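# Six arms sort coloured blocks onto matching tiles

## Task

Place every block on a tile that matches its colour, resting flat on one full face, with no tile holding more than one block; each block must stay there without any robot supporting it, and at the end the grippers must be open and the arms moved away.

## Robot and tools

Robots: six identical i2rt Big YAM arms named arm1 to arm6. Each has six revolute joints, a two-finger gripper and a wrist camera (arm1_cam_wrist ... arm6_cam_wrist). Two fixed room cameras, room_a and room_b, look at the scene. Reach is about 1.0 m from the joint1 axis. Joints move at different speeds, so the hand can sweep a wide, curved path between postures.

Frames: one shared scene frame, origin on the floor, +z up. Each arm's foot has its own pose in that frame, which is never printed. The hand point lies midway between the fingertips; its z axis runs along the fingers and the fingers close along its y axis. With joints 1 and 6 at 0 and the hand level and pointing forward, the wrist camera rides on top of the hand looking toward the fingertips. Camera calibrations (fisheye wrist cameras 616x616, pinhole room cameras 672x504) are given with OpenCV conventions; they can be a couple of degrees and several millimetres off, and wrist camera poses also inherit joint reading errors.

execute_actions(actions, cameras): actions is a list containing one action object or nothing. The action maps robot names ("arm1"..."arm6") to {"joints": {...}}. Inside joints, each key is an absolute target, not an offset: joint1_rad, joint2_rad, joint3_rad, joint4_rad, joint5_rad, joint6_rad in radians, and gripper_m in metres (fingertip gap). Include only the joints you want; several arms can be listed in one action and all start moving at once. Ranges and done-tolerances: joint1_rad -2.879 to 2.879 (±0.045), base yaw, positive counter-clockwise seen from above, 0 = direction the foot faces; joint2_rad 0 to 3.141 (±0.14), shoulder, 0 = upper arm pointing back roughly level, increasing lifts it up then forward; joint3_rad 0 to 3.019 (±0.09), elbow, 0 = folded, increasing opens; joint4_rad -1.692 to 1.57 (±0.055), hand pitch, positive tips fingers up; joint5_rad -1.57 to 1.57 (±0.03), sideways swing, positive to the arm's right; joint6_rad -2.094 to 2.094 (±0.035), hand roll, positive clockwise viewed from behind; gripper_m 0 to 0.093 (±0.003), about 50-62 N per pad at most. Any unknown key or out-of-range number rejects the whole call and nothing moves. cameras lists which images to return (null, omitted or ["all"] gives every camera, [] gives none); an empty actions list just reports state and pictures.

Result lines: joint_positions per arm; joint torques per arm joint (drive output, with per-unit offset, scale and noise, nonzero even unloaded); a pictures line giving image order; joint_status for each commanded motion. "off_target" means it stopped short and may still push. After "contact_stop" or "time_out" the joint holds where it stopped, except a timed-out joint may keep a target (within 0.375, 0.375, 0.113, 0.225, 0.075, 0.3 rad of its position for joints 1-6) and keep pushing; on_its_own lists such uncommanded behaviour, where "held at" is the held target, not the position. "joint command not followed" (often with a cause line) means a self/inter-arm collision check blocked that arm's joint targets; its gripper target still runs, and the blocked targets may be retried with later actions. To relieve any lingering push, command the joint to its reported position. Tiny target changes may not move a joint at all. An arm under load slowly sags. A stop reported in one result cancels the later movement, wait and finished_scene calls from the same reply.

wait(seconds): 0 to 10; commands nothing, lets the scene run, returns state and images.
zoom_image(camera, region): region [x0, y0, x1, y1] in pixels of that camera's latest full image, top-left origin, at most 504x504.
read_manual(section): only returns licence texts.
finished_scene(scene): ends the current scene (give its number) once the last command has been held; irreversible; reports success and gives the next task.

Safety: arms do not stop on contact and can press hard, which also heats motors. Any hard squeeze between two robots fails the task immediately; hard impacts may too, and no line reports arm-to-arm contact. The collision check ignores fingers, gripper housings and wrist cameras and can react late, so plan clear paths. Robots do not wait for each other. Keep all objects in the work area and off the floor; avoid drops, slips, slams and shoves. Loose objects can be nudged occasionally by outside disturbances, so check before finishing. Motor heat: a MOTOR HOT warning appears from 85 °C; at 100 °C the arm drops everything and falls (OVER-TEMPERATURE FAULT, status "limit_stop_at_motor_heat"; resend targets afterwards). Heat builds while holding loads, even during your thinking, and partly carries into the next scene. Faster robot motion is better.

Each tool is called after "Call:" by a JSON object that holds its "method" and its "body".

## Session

Call:
{"method": "execute_actions", "body": {"actions": []}}

Scene clock: 0.00 s.
Joint torques (N m, as the arm reports them, + toward a larger angle): no reading
Motor temperatures (°C, as the motors report them): arm1=[18 23 26 20 18 17] | arm2=[16 28 21 17 20 17] | arm3=[20 34 25 19 17 19] | arm4=[20 24 29 18 17 16] | arm5=[18 31 21 18 18 16] | arm6=[19 21 24 17 19 18]
arm1.joint_positions: joint1_rad=-0.633 joint2_rad=+0.316 joint3_rad=+1.482 joint4_rad=-1.226 joint5_rad=-0.254 joint6_rad=-0.560 gripper_m=+0.094
arm1.joint_status: not commanded
arm1.hand: x=+0.3600 y=-0.2153 z=+1.3662 quat_wxyz=(-0.393, -0.290, -0.665, +0.564) (m; scene frame)
arm2.joint_positions: joint1_rad=+0.643 joint2_rad=+0.556 joint3_rad=+1.642 joint4_rad=-1.205 joint5_rad=+0.259 joint6_rad=-0.371 gripper_m=+0.094
arm2.joint_status: not commanded
arm2.hand: x=-0.9030 y=-0.3148 z=+1.3989 quat_wxyz=(-0.401, +0.721, -0.185, -0.534) (m; scene frame)
arm3.joint_positions: joint1_rad=+0.000 joint2_rad=+0.311 joint3_rad=+1.384 joint4_rad=-1.564 joint5_rad=-0.080 joint6_rad=+0.051 gripper_m=+0.095
arm3.joint_status: not commanded
arm3.hand: x=+0.9768 y=+0.7966 z=+1.2138 quat_wxyz=(-0.067, -0.856, -0.027, +0.513) (m; scene frame)
arm4.joint_positions: joint1_rad=+0.132 joint2_rad=+0.301 joint3_rad=+1.453 joint4_rad=-1.576 joint5_rad=-0.205 joint6_rad=-0.755 gripper_m=+0.095
arm4.joint_status: not commanded
arm4.hand: x=+1.2006 y=-1.0869 z=+1.1961 quat_wxyz=(-0.239, -0.374, -0.748, +0.493) (m; scene frame)
arm5.joint_positions: joint1_rad=+0.259 joint2_rad=+0.629 joint3_rad=+1.666 joint4_rad=-1.155 joint5_rad=-0.098 joint6_rad=-0.285 gripper_m=+0.095
arm5.joint_status: not commanded
arm5.hand: x=-2.1304 y=-0.8118 z=+1.3996 quat_wxyz=(-0.257, +0.743, -0.104, -0.609) (m; scene frame)
arm6.joint_positions: joint1_rad=-0.339 joint2_rad=+0.514 joint3_rad=+1.340 joint4_rad=-1.169 joint5_rad=+0.054 joint6_rad=-0.577 gripper_m=+0.095
arm6.joint_status: not commanded
arm6.hand: x=+0.0039 y=+1.7197 z=+1.2473 quat_wxyz=(+0.178, -0.785, -0.235, +0.544) (m; scene frame)
pictures: arm1_cam_wrist, arm2_cam_wrist, arm3_cam_wrist, arm4_cam_wrist, arm5_cam_wrist, arm6_cam_wrist, room_a, room_b
camera_calibration (this result's frames):
arm1_cam_wrist: T_world_to_cam=[[-0.822179, -0.210965, 0.528692, -0.471233], [-0.549831, 0.534726, -0.64168, 1.19171], [-0.147333, -0.818267, -0.555636, 0.756399], [0, 0, 0, 1]] pos_world=[0.379245, -0.117718, 1.43412]
arm2_cam_wrist: T_world_to_cam=[[0.696034, 0.605861, 0.385317, 0.277074], [0.663439, -0.337471, -0.667804, 1.43385], [-0.274563, 0.720448, -0.636843, 0.996372], [0, 0, 0, 1]] pos_world=[-0.870558, -0.401821, 1.4853]
arm3_cam_wrist: T_world_to_cam=[[-0.121329, 0.987741, -0.0982203, -0.546225], [0.896194, 0.0664644, -0.438655, -0.391662], [-0.426749, -0.141246, -0.893272, 1.73571], [0, 0, 0, 1]] pos_world=[1.02544, 0.810722, 1.325]
arm4_cam_wrist: T_world_to_cam=[[-0.798611, -0.236759, 0.553322, 0.0342098], [-0.479568, 0.805826, -0.34736, 1.87347], [-0.363641, -0.542761, -0.757084, 0.874468], [0, 0, 0, 1]] pos_world=[1.24377, -1.02696, 1.29388]
arm5_cam_wrist: T_world_to_cam=[[0.47567, 0.844038, 0.247665, 1.35631], [0.68648, -0.180162, -0.704476, 2.30779], [-0.549985, 0.505115, -0.665113, 0.292757], [0, 0, 0, 1]] pos_world=[-2.0684, -0.876877, 1.48459]
arm6_cam_wrist: T_world_to_cam=[[-0.170594, 0.823498, 0.541062, -2.09434], [0.789659, 0.442694, -0.424807, -0.226851], [-0.589353, 0.354785, -0.725804, 0.420153], [0, 0, 0, 1]] pos_world=[0.0694714, 1.67605, 1.34175]
Images, in order (width x height): arm1_cam_wrist 616x616, arm2_cam_wrist 616x616, arm3_cam_wrist 616x616, arm4_cam_wrist 616x616, arm5_cam_wrist 616x616, arm6_cam_wrist 616x616, room_a 672x504, room_b 672x504.

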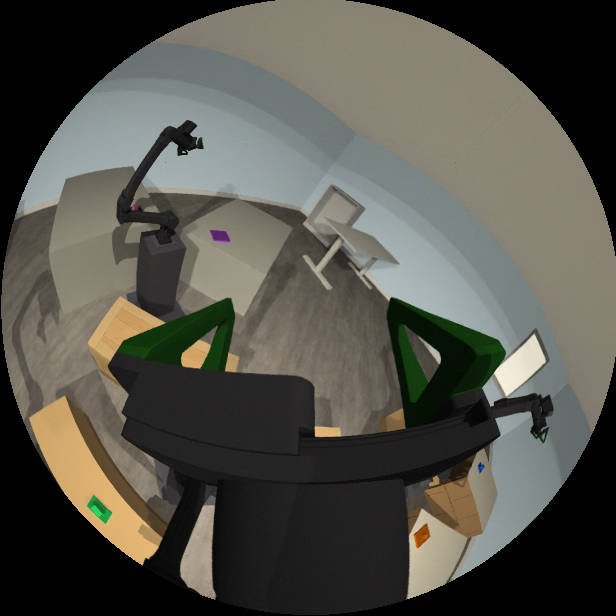

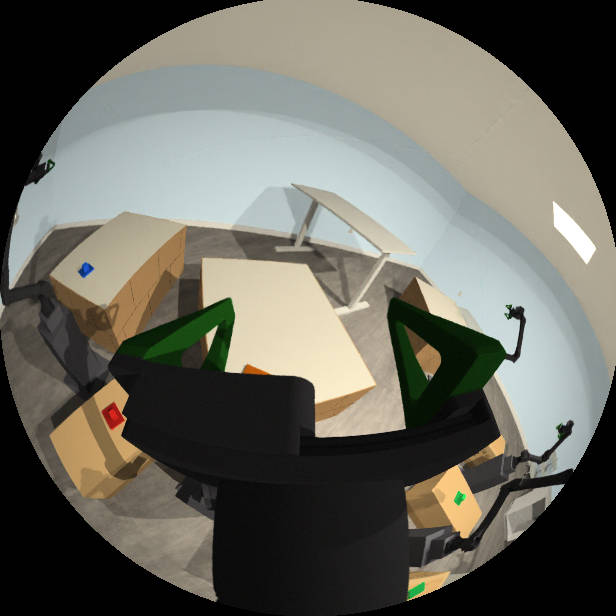

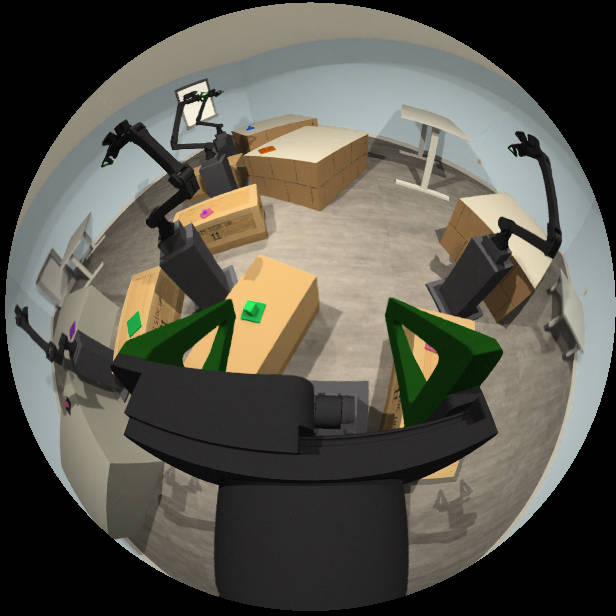

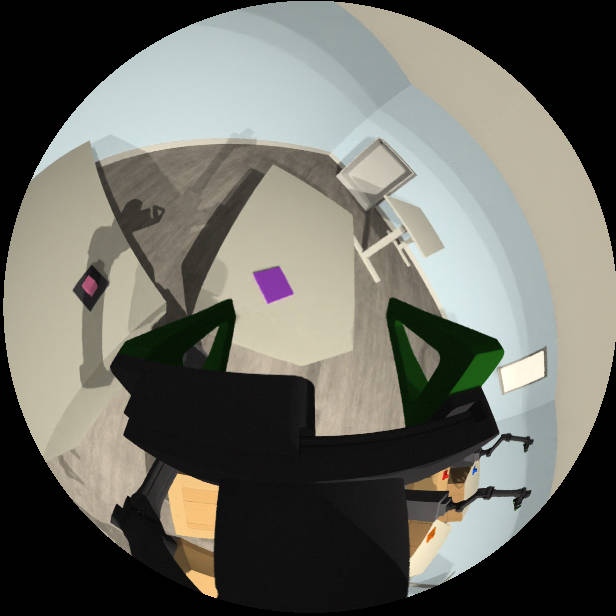

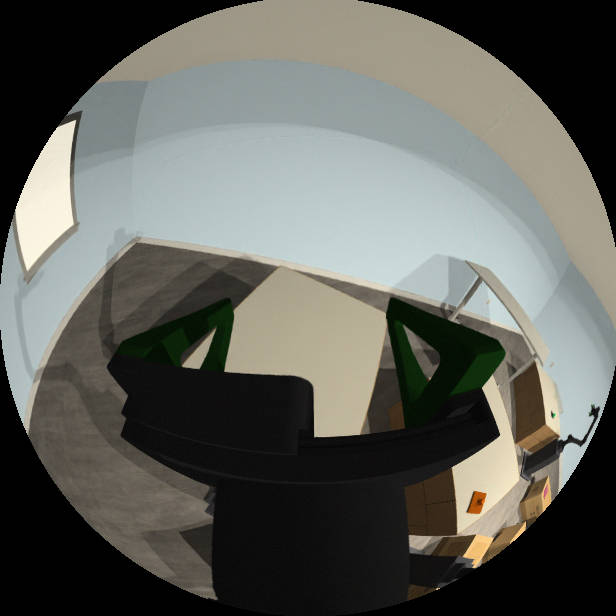

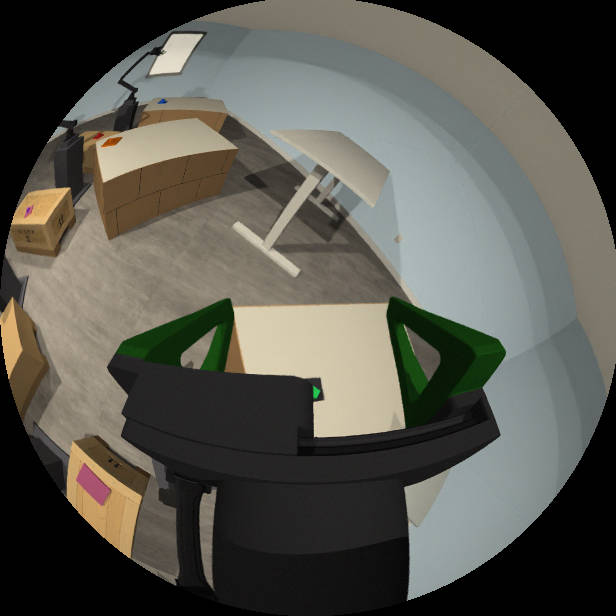

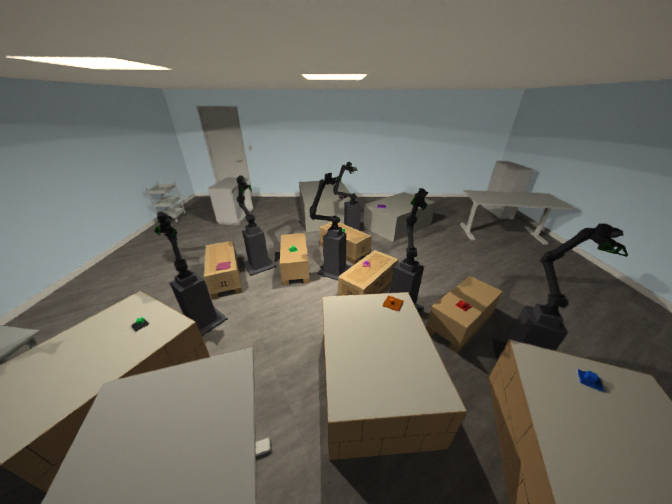

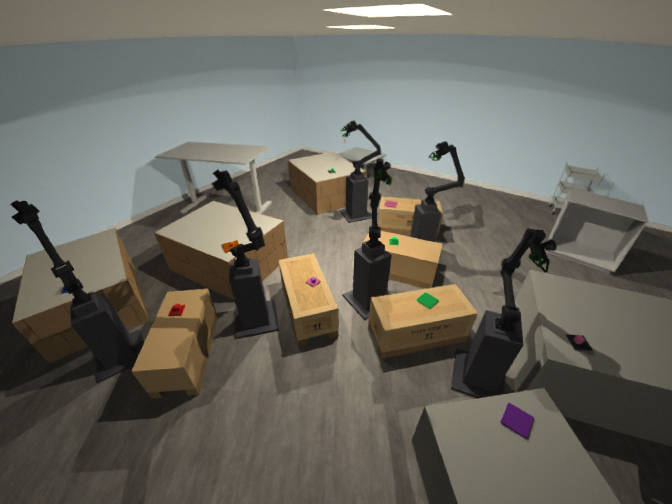

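Call:
{"method": "zoom_image", "body": {"camera": "room_b", "region": [30, 200, 350, 400]}}

Call:
{"method": "zoom_image", "body": {"camera": "room_b", "region": [280, 140, 480, 330]}}

Call:
{"method": "zoom_image", "body": {"camera": "room_b", "region": [420, 270, 672, 480]}}

Call:
{"method": "zoom_image", "body": {"camera": "room_a", "region": [330, 230, 650, 430]}}

Call:
{"method": "zoom_image", "body": {"camera": "room_a", "region": [100, 170, 420, 370]}}

Region (30, 200, 350, 400) of room_b's 672x504 image, scaled by 1.575, with more detail than that image has; it fills the top 315 rows of this view, and the rest is white.

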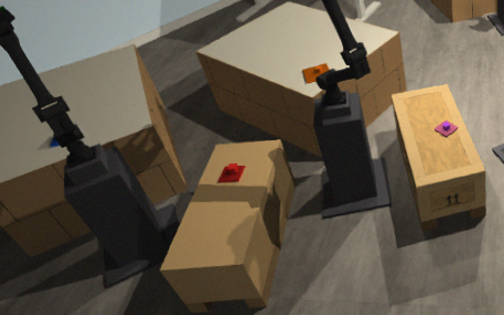

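Region (280, 140, 480, 330) of room_b's 672x504 image, scaled by 2.520, with more detail than that image has; it fills the top 479 rows of this view, and the rest is white.

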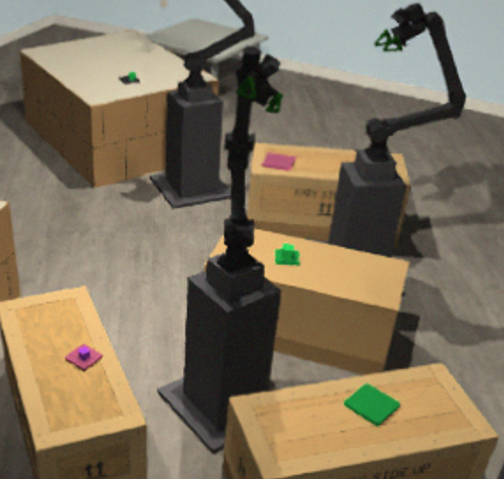

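Region (420, 270, 672, 480) of room_b's 672x504 image, scaled by 2.000, with more detail than that image has.

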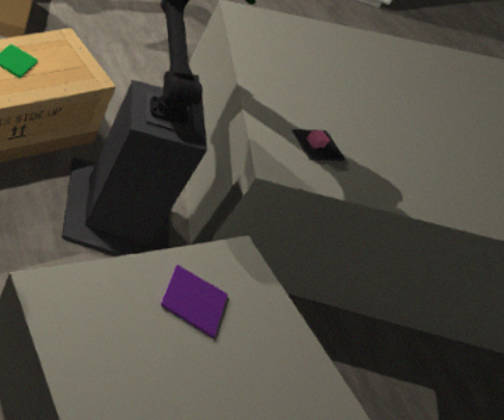

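Region (330, 230, 650, 430) of room_a's 672x504 image, scaled by 1.575, with more detail than that image has; it fills the top 315 rows of this view, and the rest is white.

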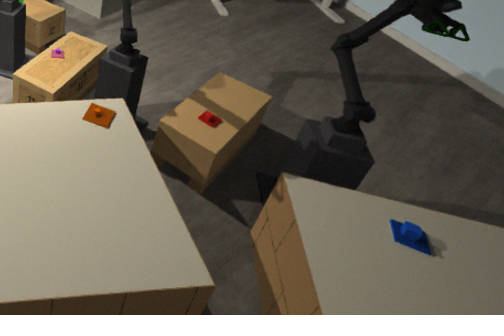

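Region (100, 170, 420, 370) of room_a's 672x504 image, scaled by 1.575, with more detail than that image has; it fills the top 315 rows of this view, and the rest is white.

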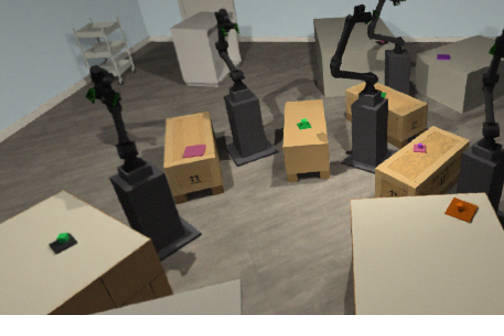

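Call:
{"method": "zoom_image", "body": {"camera": "arm3_cam_wrist", "region": [110, 270, 290, 360]}}

Call:
{"method": "zoom_image", "body": {"camera": "room_a", "region": [540, 340, 640, 410]}}

Call:
{"method": "zoom_image", "body": {"camera": "room_a", "region": [350, 250, 490, 330]}}

Call:
{"method": "zoom_image", "body": {"camera": "room_a", "region": [110, 230, 320, 350]}}

Region (110, 270, 290, 360) of arm3_cam_wrist's 616x616 image, scaled by 2.800, with more detail than that image has.

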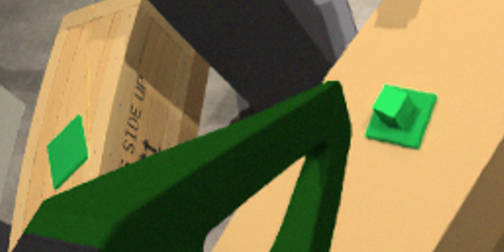

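Region (540, 340, 640, 410) of room_a's 672x504 image, scaled by 5.040, with more detail than that image has; it fills the top 353 rows of this view, and the rest is white.

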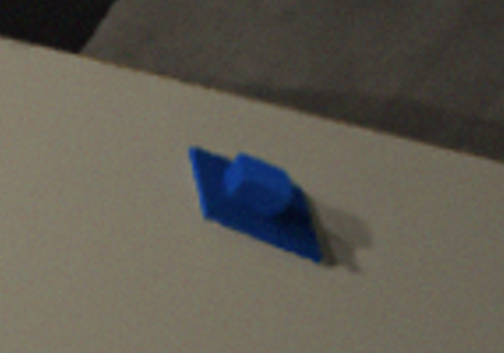

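Region (350, 250, 490, 330) of room_a's 672x504 image, scaled by 3.600, with more detail than that image has; it fills the top 288 rows of this view, and the rest is white.

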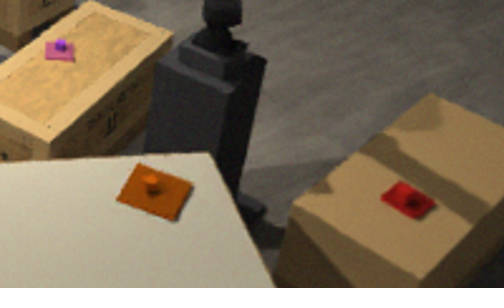

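Region (110, 230, 320, 350) of room_a's 672x504 image, scaled by 2.400, with more detail than that image has; it fills the top 288 rows of this view, and the rest is white.

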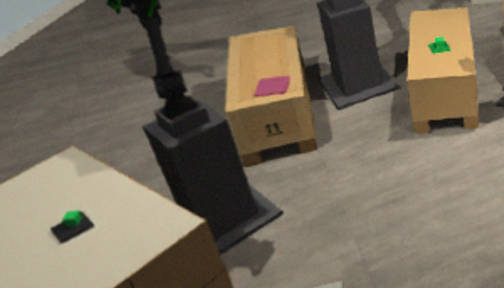

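Call:
{"method": "execute_actions", "body": {"actions": [{"arm1":{"joints":{"joint1_rad":2.045,"joint2_rad":2.235,"joint3_rad":1.465,"joint4_rad":-0.765,"joint5_rad":0,"joint6_rad":0}},"arm6":{"joints":{"joint1_rad":-1.243,"joint2_rad":2.0,"joint3_rad":1.5,"joint4_rad":-1.035,"joint5_rad":0,"joint6_rad":0}},"arm4":{"joints":{"joint1_rad":1.72,"joint2_rad":1.77,"joint3_rad":1.48,"joint4_rad":-1.25,"joint5_rad":0,"joint6_rad":0}},"arm3":{"joints":{"joint1_rad":-0.9,"joint2_rad":2.1,"joint3_rad":1.55,"joint4_rad":-1.02,"joint5_rad":0,"joint6_rad":0}}}], "cameras": ["arm1_cam_wrist","arm3_cam_wrist","arm4_cam_wrist","arm6_cam_wrist"]}}

Scene clock: 59.30 s.
Joint torques (N m, as the arm reports them, + toward a larger angle): arm1=[ -0.82 -16.89   5.9    0.58   0.09   0.07] | arm2=[-2.24  4.75  8.48  1.79  0.01  0.15] | arm3=[  1.37 -20.59   7.45   0.5    0.06  -0.12] | arm4=[ -0.51 -19.36   9.54   0.27   0.02   0.1 ] | arm5=[-0.06  2.87  7.79  2.02  0.05  0.07] | arm6=[  2.66 -17.31   8.13   0.3    0.11   0.09]
Motor temperatures (°C, as the motors report them): arm1=[18 23 28 20 18 17] | arm2=[16 26 24 17 20 17] | arm3=[20 34 29 20 17 19] | arm4=[20 24 31 18 17 16] | arm5=[18 30 25 18 18 16] | arm6=[19 21 30 17 19 18]
arm1.joint_positions: joint1_rad=+2.055 joint2_rad=+2.226 joint3_rad=+1.477 joint4_rad=-0.772 joint5_rad=-0.002 joint6_rad=-0.014 gripper_m=+0.094
arm1.joint_status: all done
arm1.hand: x=+0.6097 y=+0.3784 z=+0.5958 quat_wxyz=(-0.017, +0.512, -0.859, -0.012) (m; scene frame)
arm2.joint_positions: joint1_rad=+0.643 joint2_rad=+0.556 joint3_rad=+1.642 joint4_rad=-1.205 joint5_rad=+0.259 joint6_rad=-0.371 gripper_m=+0.094
arm2.joint_status: not commanded
arm2.hand: x=-0.9030 y=-0.3148 z=+1.3989 quat_wxyz=(-0.401, +0.721, -0.185, -0.534) (m; scene frame)
arm3.joint_positions: joint1_rad=-0.908 joint2_rad=+2.102 joint3_rad=+1.547 joint4_rad=-1.022 joint5_rad=+0.000 joint6_rad=+0.014 gripper_m=+0.095
arm3.joint_status: all done
arm3.hand: x=+0.6570 y=+1.2564 z=+0.6580 quat_wxyz=(-0.005, -0.910, +0.414, -0.002) (m; scene frame)
arm4.joint_positions: joint1_rad=+1.728 joint2_rad=+1.769 joint3_rad=+1.466 joint4_rad=-1.250 joint5_rad=-0.001 joint6_rad=-0.011 gripper_m=+0.095
arm4.joint_status: all done
arm4.hand: x=+1.7028 y=-1.1392 z=+0.7711 quat_wxyz=(-0.012, -0.102, -0.995, +0.002) (m; scene frame)
arm5.joint_positions: joint1_rad=+0.259 joint2_rad=+0.629 joint3_rad=+1.666 joint4_rad=-1.155 joint5_rad=-0.098 joint6_rad=-0.285 gripper_m=+0.095
arm5.joint_status: not commanded
arm5.hand: x=-2.1304 y=-0.8118 z=+1.3996 quat_wxyz=(-0.257, +0.743, -0.104, -0.609) (m; scene frame)
arm6.joint_positions: joint1_rad=-1.252 joint2_rad=+1.986 joint3_rad=+1.493 joint4_rad=-1.037 joint5_rad=-0.001 joint6_rad=-0.012 gripper_m=+0.095
arm6.joint_status: all done
arm6.hand: x=-0.1482 y=+2.1712 z=+0.6991 quat_wxyz=(+0.014, -0.908, +0.419, +0.016) (m; scene frame)
pictures: arm1_cam_wrist, arm3_cam_wrist, arm4_cam_wrist, arm6_cam_wrist
camera_calibration (this result's frames):
arm1_cam_wrist: T_world_to_cam=[[0.883463, -0.468072, -0.0200524, -0.349091], [-0.377212, -0.736049, 0.562088, 0.17556], [-0.277857, -0.489019, -0.826835, 0.967481], [0, 0, 0, 1]] pos_world=[0.643453, 0.438938, 0.694266]
arm3_cam_wrist: T_world_to_cam=[[0.758366, 0.651554, -0.0189464, -1.30155], [0.532963, -0.603075, 0.593507, 0.0212546], [0.375276, -0.460194, -0.804605, 0.983167], [0, 0, 0, 1]] pos_world=[0.606763, 1.31329, 0.753787]
arm4_cam_wrist: T_world_to_cam=[[-0.206898, -0.978357, -0.0031803, -0.765167], [-0.801341, 0.167597, 0.574251, 1.11904], [-0.56129, 0.12136, -0.818673, 1.84761], [0, 0, 0, 1]] pos_world=[1.77547, -1.16038, 0.867547]
arm6_cam_wrist: T_world_to_cam=[[0.757893, 0.652079, 0.0197649, -1.32126], [0.536181, -0.639874, 0.55052, 1.09152], [0.371629, -0.406638, -0.834588, 1.64411], [0, 0, 0, 1]] pos_world=[-0.194878, 2.22855, 0.797364]
Images, in order (width x height): arm1_cam_wrist 616x616, arm3_cam_wrist 616x616, arm4_cam_wrist 616x616, arm6_cam_wrist 616x616.

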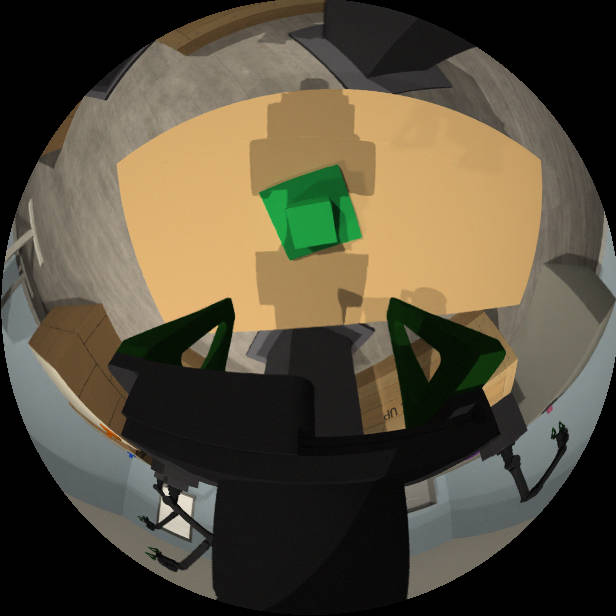

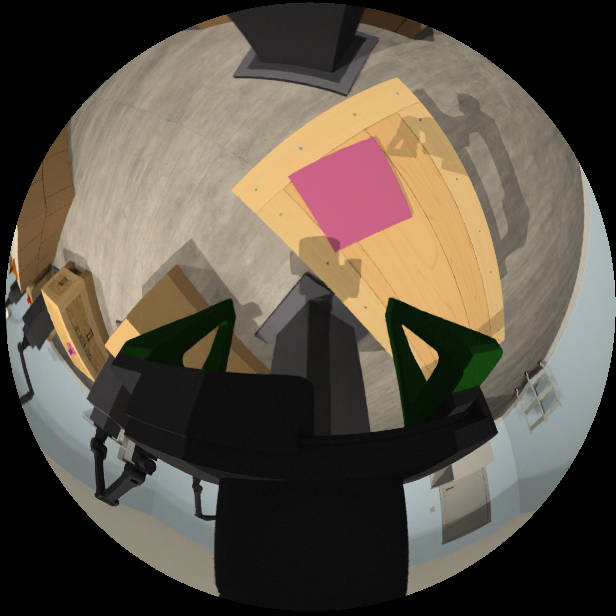

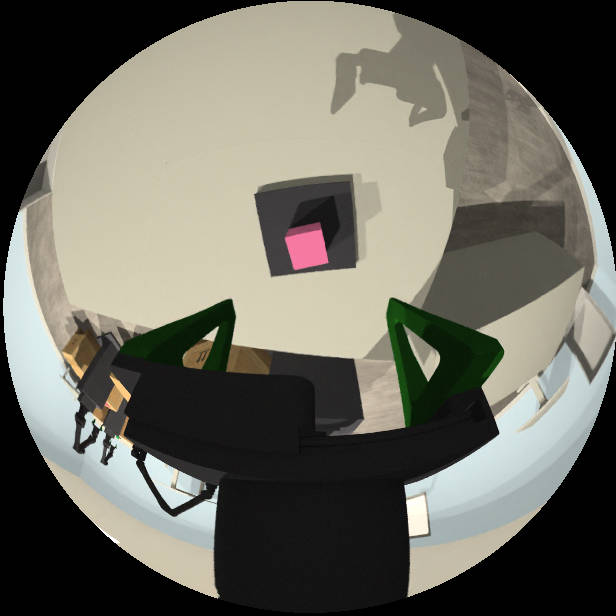

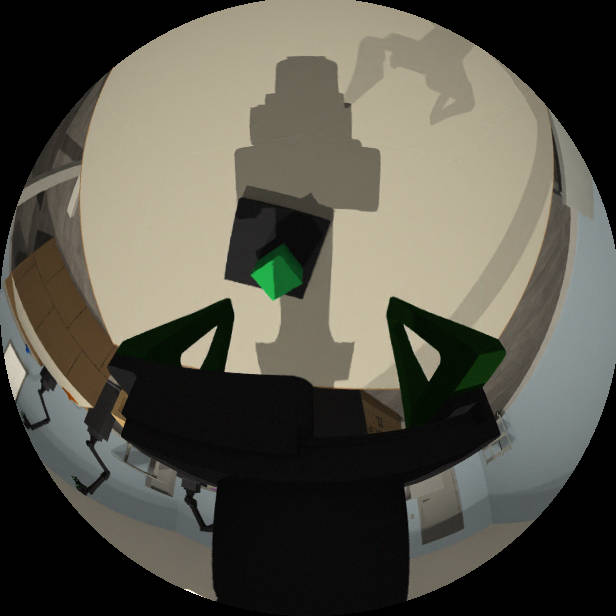

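Call:
{"method": "zoom_image", "body": {"camera": "arm6_cam_wrist", "region": [210, 180, 350, 320]}}

Region (210, 180, 350, 320) of arm6_cam_wrist's 616x616 image, scaled by 3.600, with more detail than that image has.

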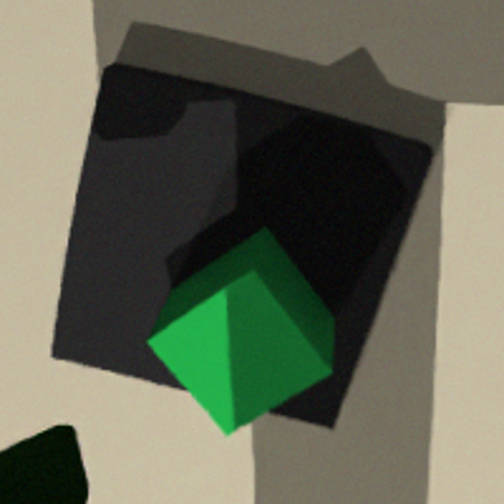

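Call:
{"method": "execute_actions", "body": {"actions": [{"arm1":{"joints":{"joint2_rad":2.59,"joint3_rad":1.685,"joint4_rad":-0.645,"joint6_rad":-0.165}},"arm6":{"joints":{"joint1_rad":-1.19,"joint2_rad":2.05,"joint3_rad":1.35,"joint4_rad":-0.87,"joint6_rad":-0.57}},"arm4":{"joints":{"joint2_rad":1.86,"joint3_rad":1.31,"joint4_rad":-1.012,"joint6_rad":-0.18}},"arm3":{"joints":{"joint1_rad":-0.1,"joint2_rad":0.9,"joint3_rad":0.6,"joint4_rad":-1.17}}}], "cameras": ["arm1_cam_wrist","arm4_cam_wrist","arm6_cam_wrist"]}}

Scene clock: 100.37 s.
Joint torques (N m, as the arm reports them, + toward a larger angle): arm1=[ -0.84 -20.38   7.44   0.4    0.08  -0.25] | arm2=[-2.1   4.94  8.56  1.78  0.03  0.17] | arm3=[ 1.28 -3.69  7.87  0.37  0.17 -0.11] | arm4=[ -0.52 -20.35   8.7    0.74   0.    -0.1 ] | arm5=[-0.04  2.9   7.8   2.01  0.05  0.07] | arm6=[  1.6  -17.33   6.76   0.64   0.05  -0.13]
Motor temperatures (°C, as the motors report them): arm1=[18 27 28 20 18 17] | arm2=[16 25 24 17 20 17] | arm3=[20 40 30 19 17 19] | arm4=[20 26 35 18 17 16] | arm5=[18 29 25 18 18 16] | arm6=[19 26 30 17 19 18]
arm1.joint_positions: joint1_rad=+2.055 joint2_rad=+2.604 joint3_rad=+1.662 joint4_rad=-0.652 joint5_rad=-0.002 joint6_rad=-0.151 gripper_m=+0.094
arm1.joint_status: all done
arm1.hand: x=+0.6098 y=+0.3794 z=+0.4233 quat_wxyz=(+0.015, +0.569, -0.822, +0.005) (m; scene frame)
arm2.joint_positions: joint1_rad=+0.643 joint2_rad=+0.556 joint3_rad=+1.642 joint4_rad=-1.205 joint5_rad=+0.259 joint6_rad=-0.371 gripper_m=+0.094
arm2.joint_status: not commanded
arm2.hand: x=-0.9030 y=-0.3148 z=+1.3989 quat_wxyz=(-0.401, +0.721, -0.185, -0.534) (m; scene frame)
arm3.joint_positions: joint1_rad=-0.110 joint2_rad=+0.900 joint3_rad=+0.603 joint4_rad=-1.166 joint5_rad=-0.003 joint6_rad=+0.012 gripper_m=+0.095
arm3.joint_status: all done
arm3.hand: x=+0.8234 y=+0.8232 z=+0.7969 quat_wxyz=(-0.003, -0.998, +0.027, +0.056) (m; scene frame)
arm4.joint_positions: joint1_rad=+1.728 joint2_rad=+1.869 joint3_rad=+1.295 joint4_rad=-1.027 joint5_rad=-0.001 joint6_rad=-0.169 gripper_m=+0.095
arm4.joint_status: all done
arm4.hand: x=+1.6833 y=-1.1352 z=+0.6617 quat_wxyz=(+0.012, -0.023, -1.000, -0.001) (m; scene frame)
arm5.joint_positions: joint1_rad=+0.259 joint2_rad=+0.629 joint3_rad=+1.666 joint4_rad=-1.155 joint5_rad=-0.098 joint6_rad=-0.285 gripper_m=+0.095
arm5.joint_status: not commanded
arm5.hand: x=-2.1304 y=-0.8118 z=+1.3996 quat_wxyz=(-0.257, +0.743, -0.104, -0.609) (m; scene frame)
arm6.joint_positions: joint1_rad=-1.186 joint2_rad=+2.044 joint3_rad=+1.348 joint4_rad=-0.884 joint5_rad=-0.001 joint6_rad=-0.558 gripper_m=+0.095
arm6.joint_status: all done
arm6.hand: x=-0.1503 y=+2.1191 z=+0.6212 quat_wxyz=(+0.002, -0.992, +0.126, -0.007) (m; scene frame)
pictures: arm1_cam_wrist, arm4_cam_wrist, arm6_cam_wrist
camera_calibration (this result's frames):
arm1_cam_wrist: T_world_to_cam=[[0.938353, -0.344712, -0.0258412, -0.430008], [-0.25537, -0.74165, 0.620276, 0.176492], [-0.232982, -0.575438, -0.783958, 0.81264], [0, 0, 0, 1]] pos_world=[0.6379, 0.450291, 0.51649]
arm4_cam_wrist: T_world_to_cam=[[-0.0507814, -0.998684, -0.00715613, -1.0489], [-0.789102, 0.0357305, 0.613222, 0.969455], [-0.612159, 0.0367872, -0.789878, 1.7171], [0, 0, 0, 1]] pos_world=[1.76287, -1.14533, 0.754301]
arm6_cam_wrist: T_world_to_cam=[[0.245505, 0.969314, 0.0126001, -2.02894], [0.776417, -0.204398, 0.596153, 0.18718], [0.580434, -0.136575, -0.802772, 0.99804], [0, 0, 0, 1]] pos_world=[-0.226511, 2.14125, 0.715175]
Images, in order (width x height): arm1_cam_wrist 616x616, arm4_cam_wrist 616x616, arm6_cam_wrist 616x616.

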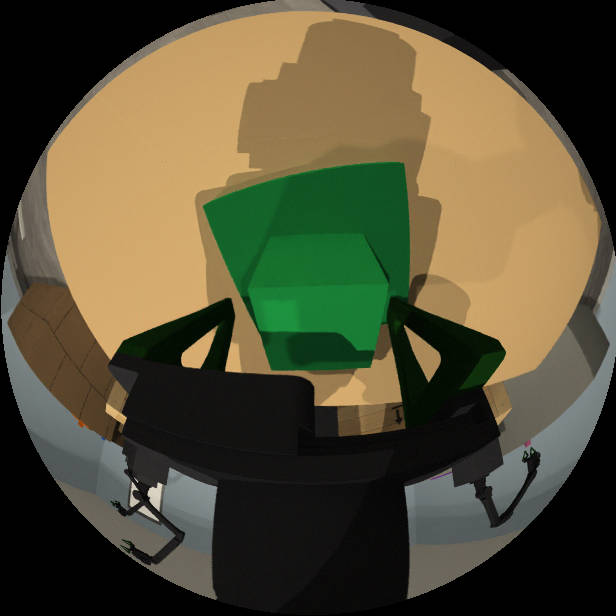

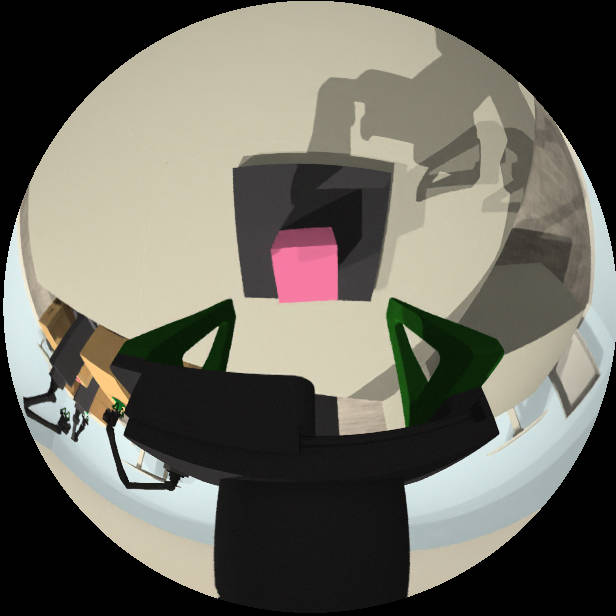

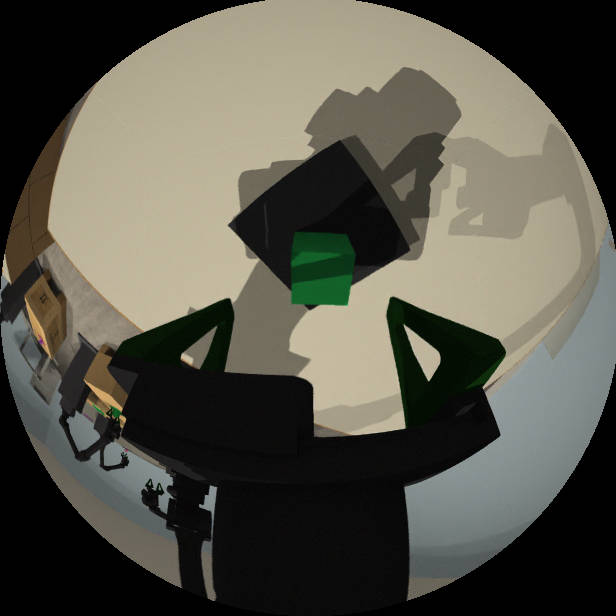

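Call:
{"method": "execute_actions", "body": {"actions": [{"arm1":{"joints":{"gripper_m":0}},"arm6":{"joints":{"joint1_rad":-1.205,"joint2_rad":2.165,"joint3_rad":1.38,"joint4_rad":-0.755}},"arm4":{"joints":{"joint2_rad":1.957,"joint3_rad":1.258,"joint4_rad":-0.838}}}], "cameras": ["arm1_cam_wrist","arm4_cam_wrist","arm6_cam_wrist"]}}

Scene clock: 123.47 s.
Joint torques (N m, as the arm reports them, + toward a larger angle): arm1=[ -0.92 -20.31   7.42   0.38   0.03  -0.24] | arm2=[-2.14  4.83  8.51  1.8   0.    0.16] | arm3=[ 1.38 -3.18  7.94  0.44  0.18 -0.11] | arm4=[ -0.57 -20.62   7.32   0.77   0.    -0.1 ] | arm5=[-0.06  2.89  7.8   2.02  0.05  0.07] | arm6=[  1.34 -17.38   7.8    0.61   0.15  -0.13]
Motor temperatures (°C, as the motors report them): arm1=[18 29 29 20 18 17] | arm2=[16 25 24 17 20 17] | arm3=[20 34 31 19 17 19] | arm4=[20 26 35 18 17 16] | arm5=[18 29 25 18 18 16] | arm6=[19 27 29 17 19 18]
arm1.joint_positions: joint1_rad=+2.055 joint2_rad=+2.604 joint3_rad=+1.662 joint4_rad=-0.652 joint5_rad=-0.001 joint6_rad=-0.152 gripper_m=+0.047
arm1.joint_status: gripper_m off_target (ended at +0.047, target +0.000)
arm1.hand: x=+0.6100 y=+0.3793 z=+0.4233 quat_wxyz=(+0.015, +0.570, -0.822, +0.005) (m; scene frame)
arm2.joint_positions: joint1_rad=+0.643 joint2_rad=+0.556 joint3_rad=+1.642 joint4_rad=-1.205 joint5_rad=+0.259 joint6_rad=-0.371 gripper_m=+0.094
arm2.joint_status: not commanded
arm2.hand: x=-0.9030 y=-0.3148 z=+1.3989 quat_wxyz=(-0.401, +0.721, -0.185, -0.534) (m; scene frame)
arm3.joint_positions: joint1_rad=-0.110 joint2_rad=+0.900 joint3_rad=+0.603 joint4_rad=-1.166 joint5_rad=-0.003 joint6_rad=+0.012 gripper_m=+0.095
arm3.joint_status: not commanded
arm3.hand: x=+0.8234 y=+0.8232 z=+0.7969 quat_wxyz=(-0.003, -0.998, +0.027, +0.056) (m; scene frame)
arm4.joint_positions: joint1_rad=+1.728 joint2_rad=+1.962 joint3_rad=+1.251 joint4_rad=-0.853 joint5_rad=-0.001 joint6_rad=-0.169 gripper_m=+0.095
arm4.joint_status: all done
arm4.hand: x=+1.6923 y=-1.1373 z=+0.6021 quat_wxyz=(-0.007, -0.023, -1.000, +0.002) (m; scene frame)
arm5.joint_positions: joint1_rad=+0.259 joint2_rad=+0.629 joint3_rad=+1.666 joint4_rad=-1.155 joint5_rad=-0.098 joint6_rad=-0.285 gripper_m=+0.095
arm5.joint_status: not commanded
arm5.hand: x=-2.1304 y=-0.8118 z=+1.3996 quat_wxyz=(-0.257, +0.743, -0.104, -0.609) (m; scene frame)
arm6.joint_positions: joint1_rad=-1.198 joint2_rad=+2.151 joint3_rad=+1.354 joint4_rad=-0.768 joint5_rad=-0.003 joint6_rad=-0.559 gripper_m=+0.095
arm6.joint_status: all done
arm6.hand: x=-0.1513 y=+2.1307 z=+0.5666 quat_wxyz=(+0.006, -0.991, +0.132, +0.000) (m; scene frame)
pictures: arm1_cam_wrist, arm4_cam_wrist, arm6_cam_wrist
camera_calibration (this result's frames):
arm1_cam_wrist: T_world_to_cam=[[0.938652, -0.343977, -0.0247349, -0.431132], [-0.255385, -0.741515, 0.62043, 0.176359], [-0.231755, -0.576051, -0.783872, 0.812072], [0, 0, 0, 1]] pos_world=[0.637924, 0.450268, 0.516478]
arm4_cam_wrist: T_world_to_cam=[[-0.0505339, -0.998722, -0.00104864, -1.05514], [-0.810967, 0.0404209, 0.583693, 1.07331], [-0.582905, 0.0303467, -0.811974, 1.63213], [0, 0, 0, 1]] pos_world=[1.76848, -1.1467, 0.697659]
arm6_cam_wrist: T_world_to_cam=[[0.256954, 0.966235, 0.019085, -2.03467], [0.781323, -0.219321, 0.584323, 0.262145], [0.568779, -0.135232, -0.811297, 0.956553], [0, 0, 0, 1]] pos_world=[-0.226072, 2.15282, 0.661703]
Images, in order (width x height): arm1_cam_wrist 616x616, arm4_cam_wrist 616x616, arm6_cam_wrist 616x616.

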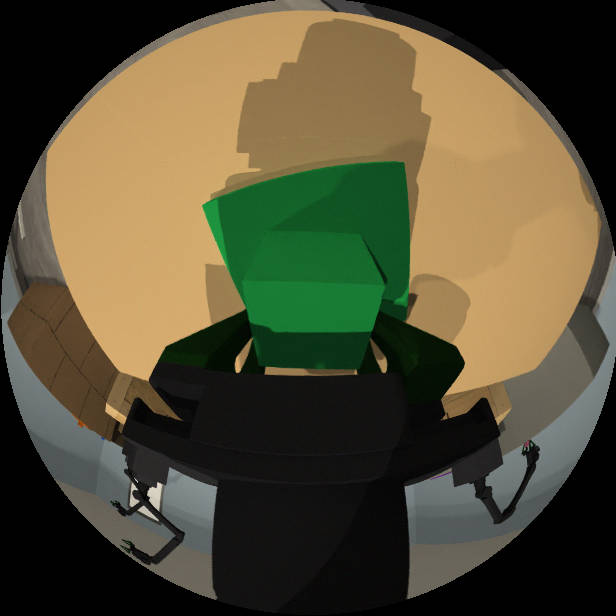

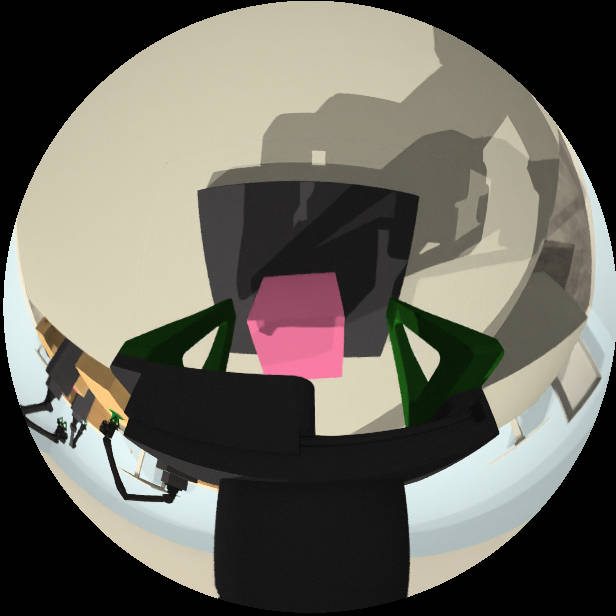

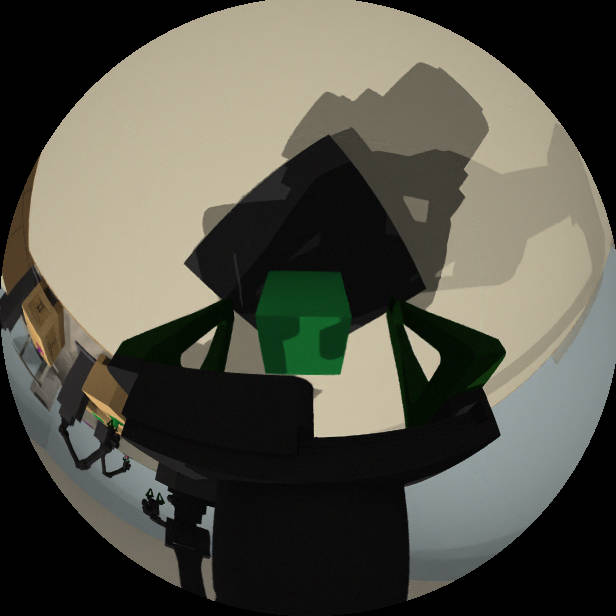

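Call:
{"method": "execute_actions", "body": {"actions": [{"arm1":{"joints":{"joint2_rad":2.29,"joint3_rad":1.6,"joint4_rad":-0.87}},"arm6":{"joints":{"joint3_rad":1.325}},"arm4":{"joints":{"joint3_rad":1.226}}}], "cameras": ["arm4_cam_wrist","arm6_cam_wrist"]}}

Scene clock: 144.77 s.
Joint torques (N m, as the arm reports them, + toward a larger angle): arm1=[ -0.92 -17.4    8.51  -0.43   0.03  -0.24] | arm2=[-2.    4.94  8.48  1.79  0.01  0.16] | arm3=[ 1.25 -3.12  7.86  0.35  0.15 -0.12] | arm4=[ -0.52 -20.23   6.79   0.68  -0.01  -0.1 ] | arm5=[-0.02  2.88  7.8   2.02  0.05  0.07] | arm6=[  1.37 -17.16   4.41   0.58   0.17  -0.12]
Motor temperatures (°C, as the motors report them): arm1=[18 30 29 20 18 17] | arm2=[16 24 24 17 20 17] | arm3=[20 33 32 19 17 19] | arm4=[20 27 33 18 17 16] | arm5=[18 28 25 18 18 16] | arm6=[19 28 29 17 19 18]
arm1.joint_positions: joint1_rad=+2.055 joint2_rad=+2.273 joint3_rad=+1.587 joint4_rad=-0.856 joint5_rad=-0.001 joint6_rad=-0.152 gripper_m=+0.047
arm1.joint_status: all done
arm1.hand: x=+0.6210 y=+0.3981 z=+0.6004 quat_wxyz=(-0.009, +0.570, -0.822, -0.006) (m; scene frame)
arm2.joint_positions: joint1_rad=+0.643 joint2_rad=+0.556 joint3_rad=+1.642 joint4_rad=-1.205 joint5_rad=+0.259 joint6_rad=-0.371 gripper_m=+0.094
arm2.joint_status: not commanded
arm2.hand: x=-0.9030 y=-0.3148 z=+1.3989 quat_wxyz=(-0.401, +0.721, -0.185, -0.534) (m; scene frame)
arm3.joint_positions: joint1_rad=-0.110 joint2_rad=+0.900 joint3_rad=+0.603 joint4_rad=-1.166 joint5_rad=-0.003 joint6_rad=+0.012 gripper_m=+0.095
arm3.joint_status: not commanded
arm3.hand: x=+0.8234 y=+0.8232 z=+0.7969 quat_wxyz=(-0.003, -0.998, +0.027, +0.056) (m; scene frame)
arm4.joint_positions: joint1_rad=+1.728 joint2_rad=+1.961 joint3_rad=+1.223 joint4_rad=-0.850 joint5_rad=-0.001 joint6_rad=-0.169 gripper_m=+0.095
arm4.joint_status: all done
arm4.hand: x=+1.6796 y=-1.1346 z=+0.5945 quat_wxyz=(+0.005, -0.023, -1.000, +0.000) (m; scene frame)
arm5.joint_positions: joint1_rad=+0.259 joint2_rad=+0.629 joint3_rad=+1.666 joint4_rad=-1.155 joint5_rad=-0.098 joint6_rad=-0.285 gripper_m=+0.095
arm5.joint_status: not commanded
arm5.hand: x=-2.1304 y=-0.8118 z=+1.3996 quat_wxyz=(-0.257, +0.743, -0.104, -0.609) (m; scene frame)
arm6.joint_positions: joint1_rad=-1.198 joint2_rad=+2.149 joint3_rad=+1.347 joint4_rad=-0.767 joint5_rad=-0.004 joint6_rad=-0.559 gripper_m=+0.095
arm6.joint_status: all done
arm6.hand: x=-0.1493 y=+2.1284 z=+0.5656 quat_wxyz=(+0.004, -0.991, +0.132, -0.002) (m; scene frame)
pictures: arm4_cam_wrist, arm6_cam_wrist
camera_calibration (this result's frames):
arm4_cam_wrist: T_world_to_cam=[[-0.0506674, -0.998703, -0.004976, -1.05047], [-0.797035, 0.0374328, 0.602772, 1.02926], [-0.601804, 0.034507, -0.797898, 1.64655], [0, 0, 0, 1]] pos_world=[1.75804, -1.14445, 0.688145]
arm6_cam_wrist: T_world_to_cam=[[0.256963, 0.966292, 0.0157931, -2.03115], [0.779662, -0.216934, 0.587424, 0.253561], [0.57105, -0.138633, -0.809125, 0.960597], [0, 0, 0, 1]] pos_world=[-0.22431, 2.15086, 0.660374]
Images, in order (width x height): arm4_cam_wrist 616x616, arm6_cam_wrist 616x616.

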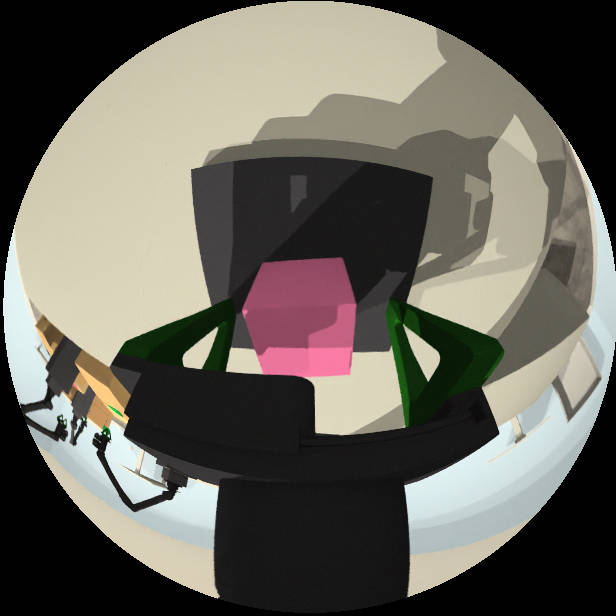

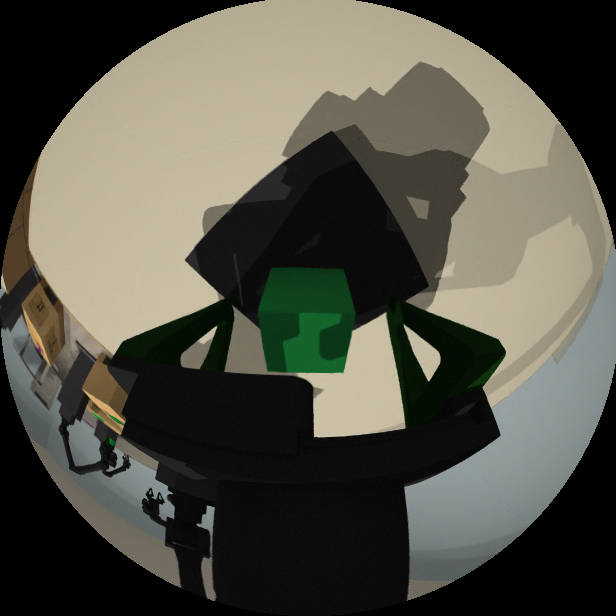

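Call:
{"method": "execute_actions", "body": {"actions": [{"arm1":{"joints":{"joint1_rad":0.34,"joint6_rad":0}},"arm6":{"joints":{"joint3_rad":1.295}},"arm4":{"joints":{"gripper_m":0}}}], "cameras": ["arm1_cam_wrist","arm4_cam_wrist","arm6_cam_wrist"]}}

Scene clock: 152.33 s.
Joint torques (N m, as the arm reports them, + toward a larger angle): arm1=[  0.82 -17.3    8.56  -0.42  -0.07   0.04] | arm2=[-2.1   4.56  8.5   1.76  0.    0.18] | arm3=[ 1.51 -3.3   7.89  0.36  0.19 -0.09] | arm4=[ -0.51 -20.24   6.84   0.65  -0.03  -0.09] | arm5=[-0.03  2.88  7.8   2.02  0.05  0.07] | arm6=[  1.32 -16.13   4.     0.35  -0.03  -0.11]
Motor temperatures (°C, as the motors report them): arm1=[18 29 29 20 18 17] | arm2=[16 24 24 17 20 17] | arm3=[20 33 32 19 17 19] | arm4=[20 27 33 18 17 16] | arm5=[18 28 25 18 18 16] | arm6=[19 28 28 17 19 18]
arm1.joint_positions: joint1_rad=+0.329 joint2_rad=+2.273 joint3_rad=+1.587 joint4_rad=-0.856 joint5_rad=+0.002 joint6_rad=-0.012 gripper_m=+0.047
arm1.joint_status: all done
arm1.hand: x=+0.8055 y=-0.5274 z=+0.6042 quat_wxyz=(-0.012, -0.321, -0.947, +0.009) (m; scene frame)
arm2.joint_positions: joint1_rad=+0.643 joint2_rad=+0.556 joint3_rad=+1.642 joint4_rad=-1.205 joint5_rad=+0.259 joint6_rad=-0.371 gripper_m=+0.094
arm2.joint_status: not commanded
arm2.hand: x=-0.9030 y=-0.3148 z=+1.3989 quat_wxyz=(-0.401, +0.721, -0.185, -0.534) (m; scene frame)
arm3.joint_positions: joint1_rad=-0.110 joint2_rad=+0.900 joint3_rad=+0.603 joint4_rad=-1.166 joint5_rad=-0.003 joint6_rad=+0.012 gripper_m=+0.095
arm3.joint_status: not commanded
arm3.hand: x=+0.8234 y=+0.8232 z=+0.7969 quat_wxyz=(-0.003, -0.998, +0.027, +0.056) (m; scene frame)
arm4.joint_positions: joint1_rad=+1.728 joint2_rad=+1.961 joint3_rad=+1.223 joint4_rad=-0.850 joint5_rad=+0.000 joint6_rad=-0.170 gripper_m=+0.042
arm4.joint_status: gripper_m off_target (ended at +0.042, target +0.000)
arm4.hand: x=+1.6796 y=-1.1347 z=+0.5945 quat_wxyz=(+0.005, -0.022, -1.000, +0.000) (m; scene frame)
arm5.joint_positions: joint1_rad=+0.259 joint2_rad=+0.629 joint3_rad=+1.666 joint4_rad=-1.155 joint5_rad=-0.098 joint6_rad=-0.285 gripper_m=+0.095
arm5.joint_status: not commanded
arm5.hand: x=-2.1304 y=-0.8118 z=+1.3996 quat_wxyz=(-0.257, +0.743, -0.104, -0.609) (m; scene frame)
arm6.joint_positions: joint1_rad=-1.198 joint2_rad=+2.138 joint3_rad=+1.321 joint4_rad=-0.762 joint5_rad=+0.001 joint6_rad=-0.561 gripper_m=+0.095
arm6.joint_status: all done
arm6.hand: x=-0.1422 y=+2.1220 z=+0.5646 quat_wxyz=(+0.003, -0.991, +0.131, -0.007) (m; scene frame)
pictures: arm1_cam_wrist, arm4_cam_wrist, arm6_cam_wrist
camera_calibration (this result's frames):
arm1_cam_wrist: T_world_to_cam=[[-0.600773, -0.799392, -0.0065711, 0.0668235], [-0.656814, 0.488902, 0.574082, 0.442054], [-0.455704, 0.349209, -0.818772, 1.1663], [0, 0, 0, 1]] pos_world=[0.86198, -0.569984, 0.701595]
arm4_cam_wrist: T_world_to_cam=[[-0.0499021, -0.998743, -0.0046074, -1.05208], [-0.797014, 0.0370418, 0.602823, 1.02874], [-0.601895, 0.0337543, -0.797861, 1.64583], [0, 0, 0, 1]] pos_world=[1.75804, -1.14442, 0.688142]
arm6_cam_wrist: T_world_to_cam=[[0.255069, 0.966805, 0.0150734, -2.02776], [0.774209, -0.213546, 0.595818, 0.234549], [0.579259, -0.140304, -0.802978, 0.956105], [0, 0, 0, 1]] pos_world=[-0.218204, 2.14468, 0.658548]
Images, in order (width x height): arm1_cam_wrist 616x616, arm4_cam_wrist 616x616, arm6_cam_wrist 616x616.

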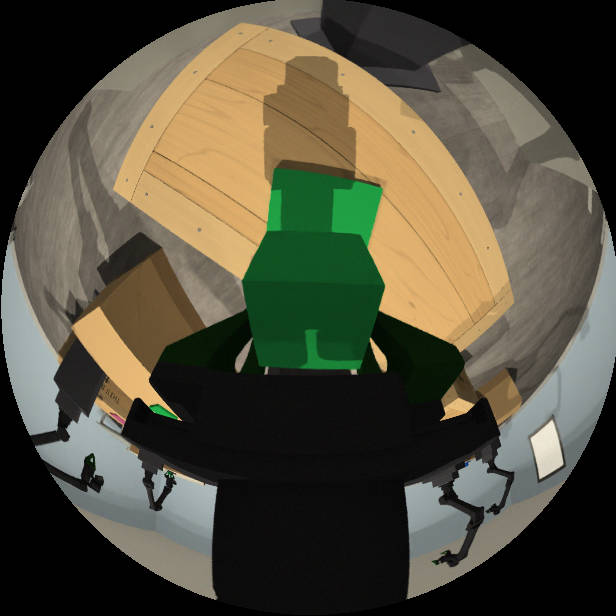

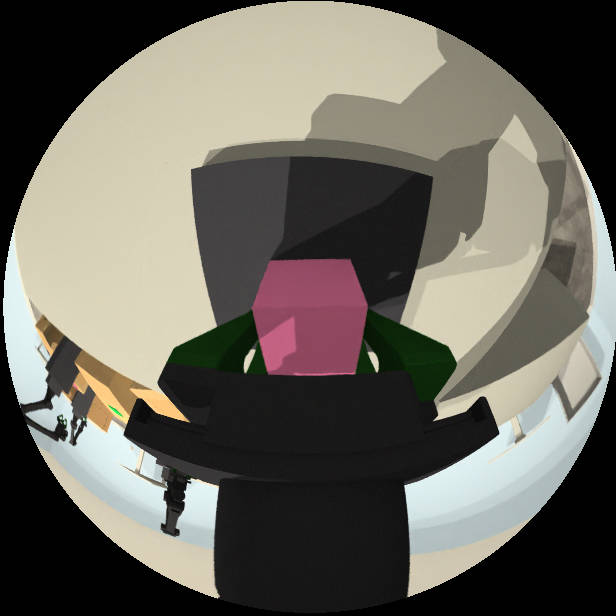

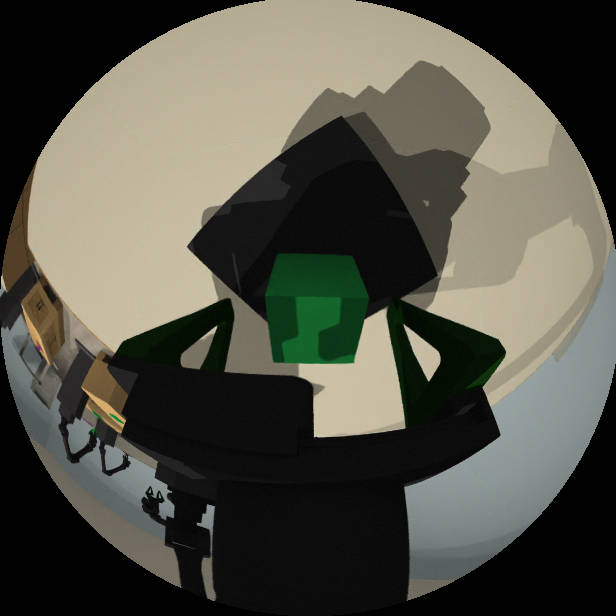

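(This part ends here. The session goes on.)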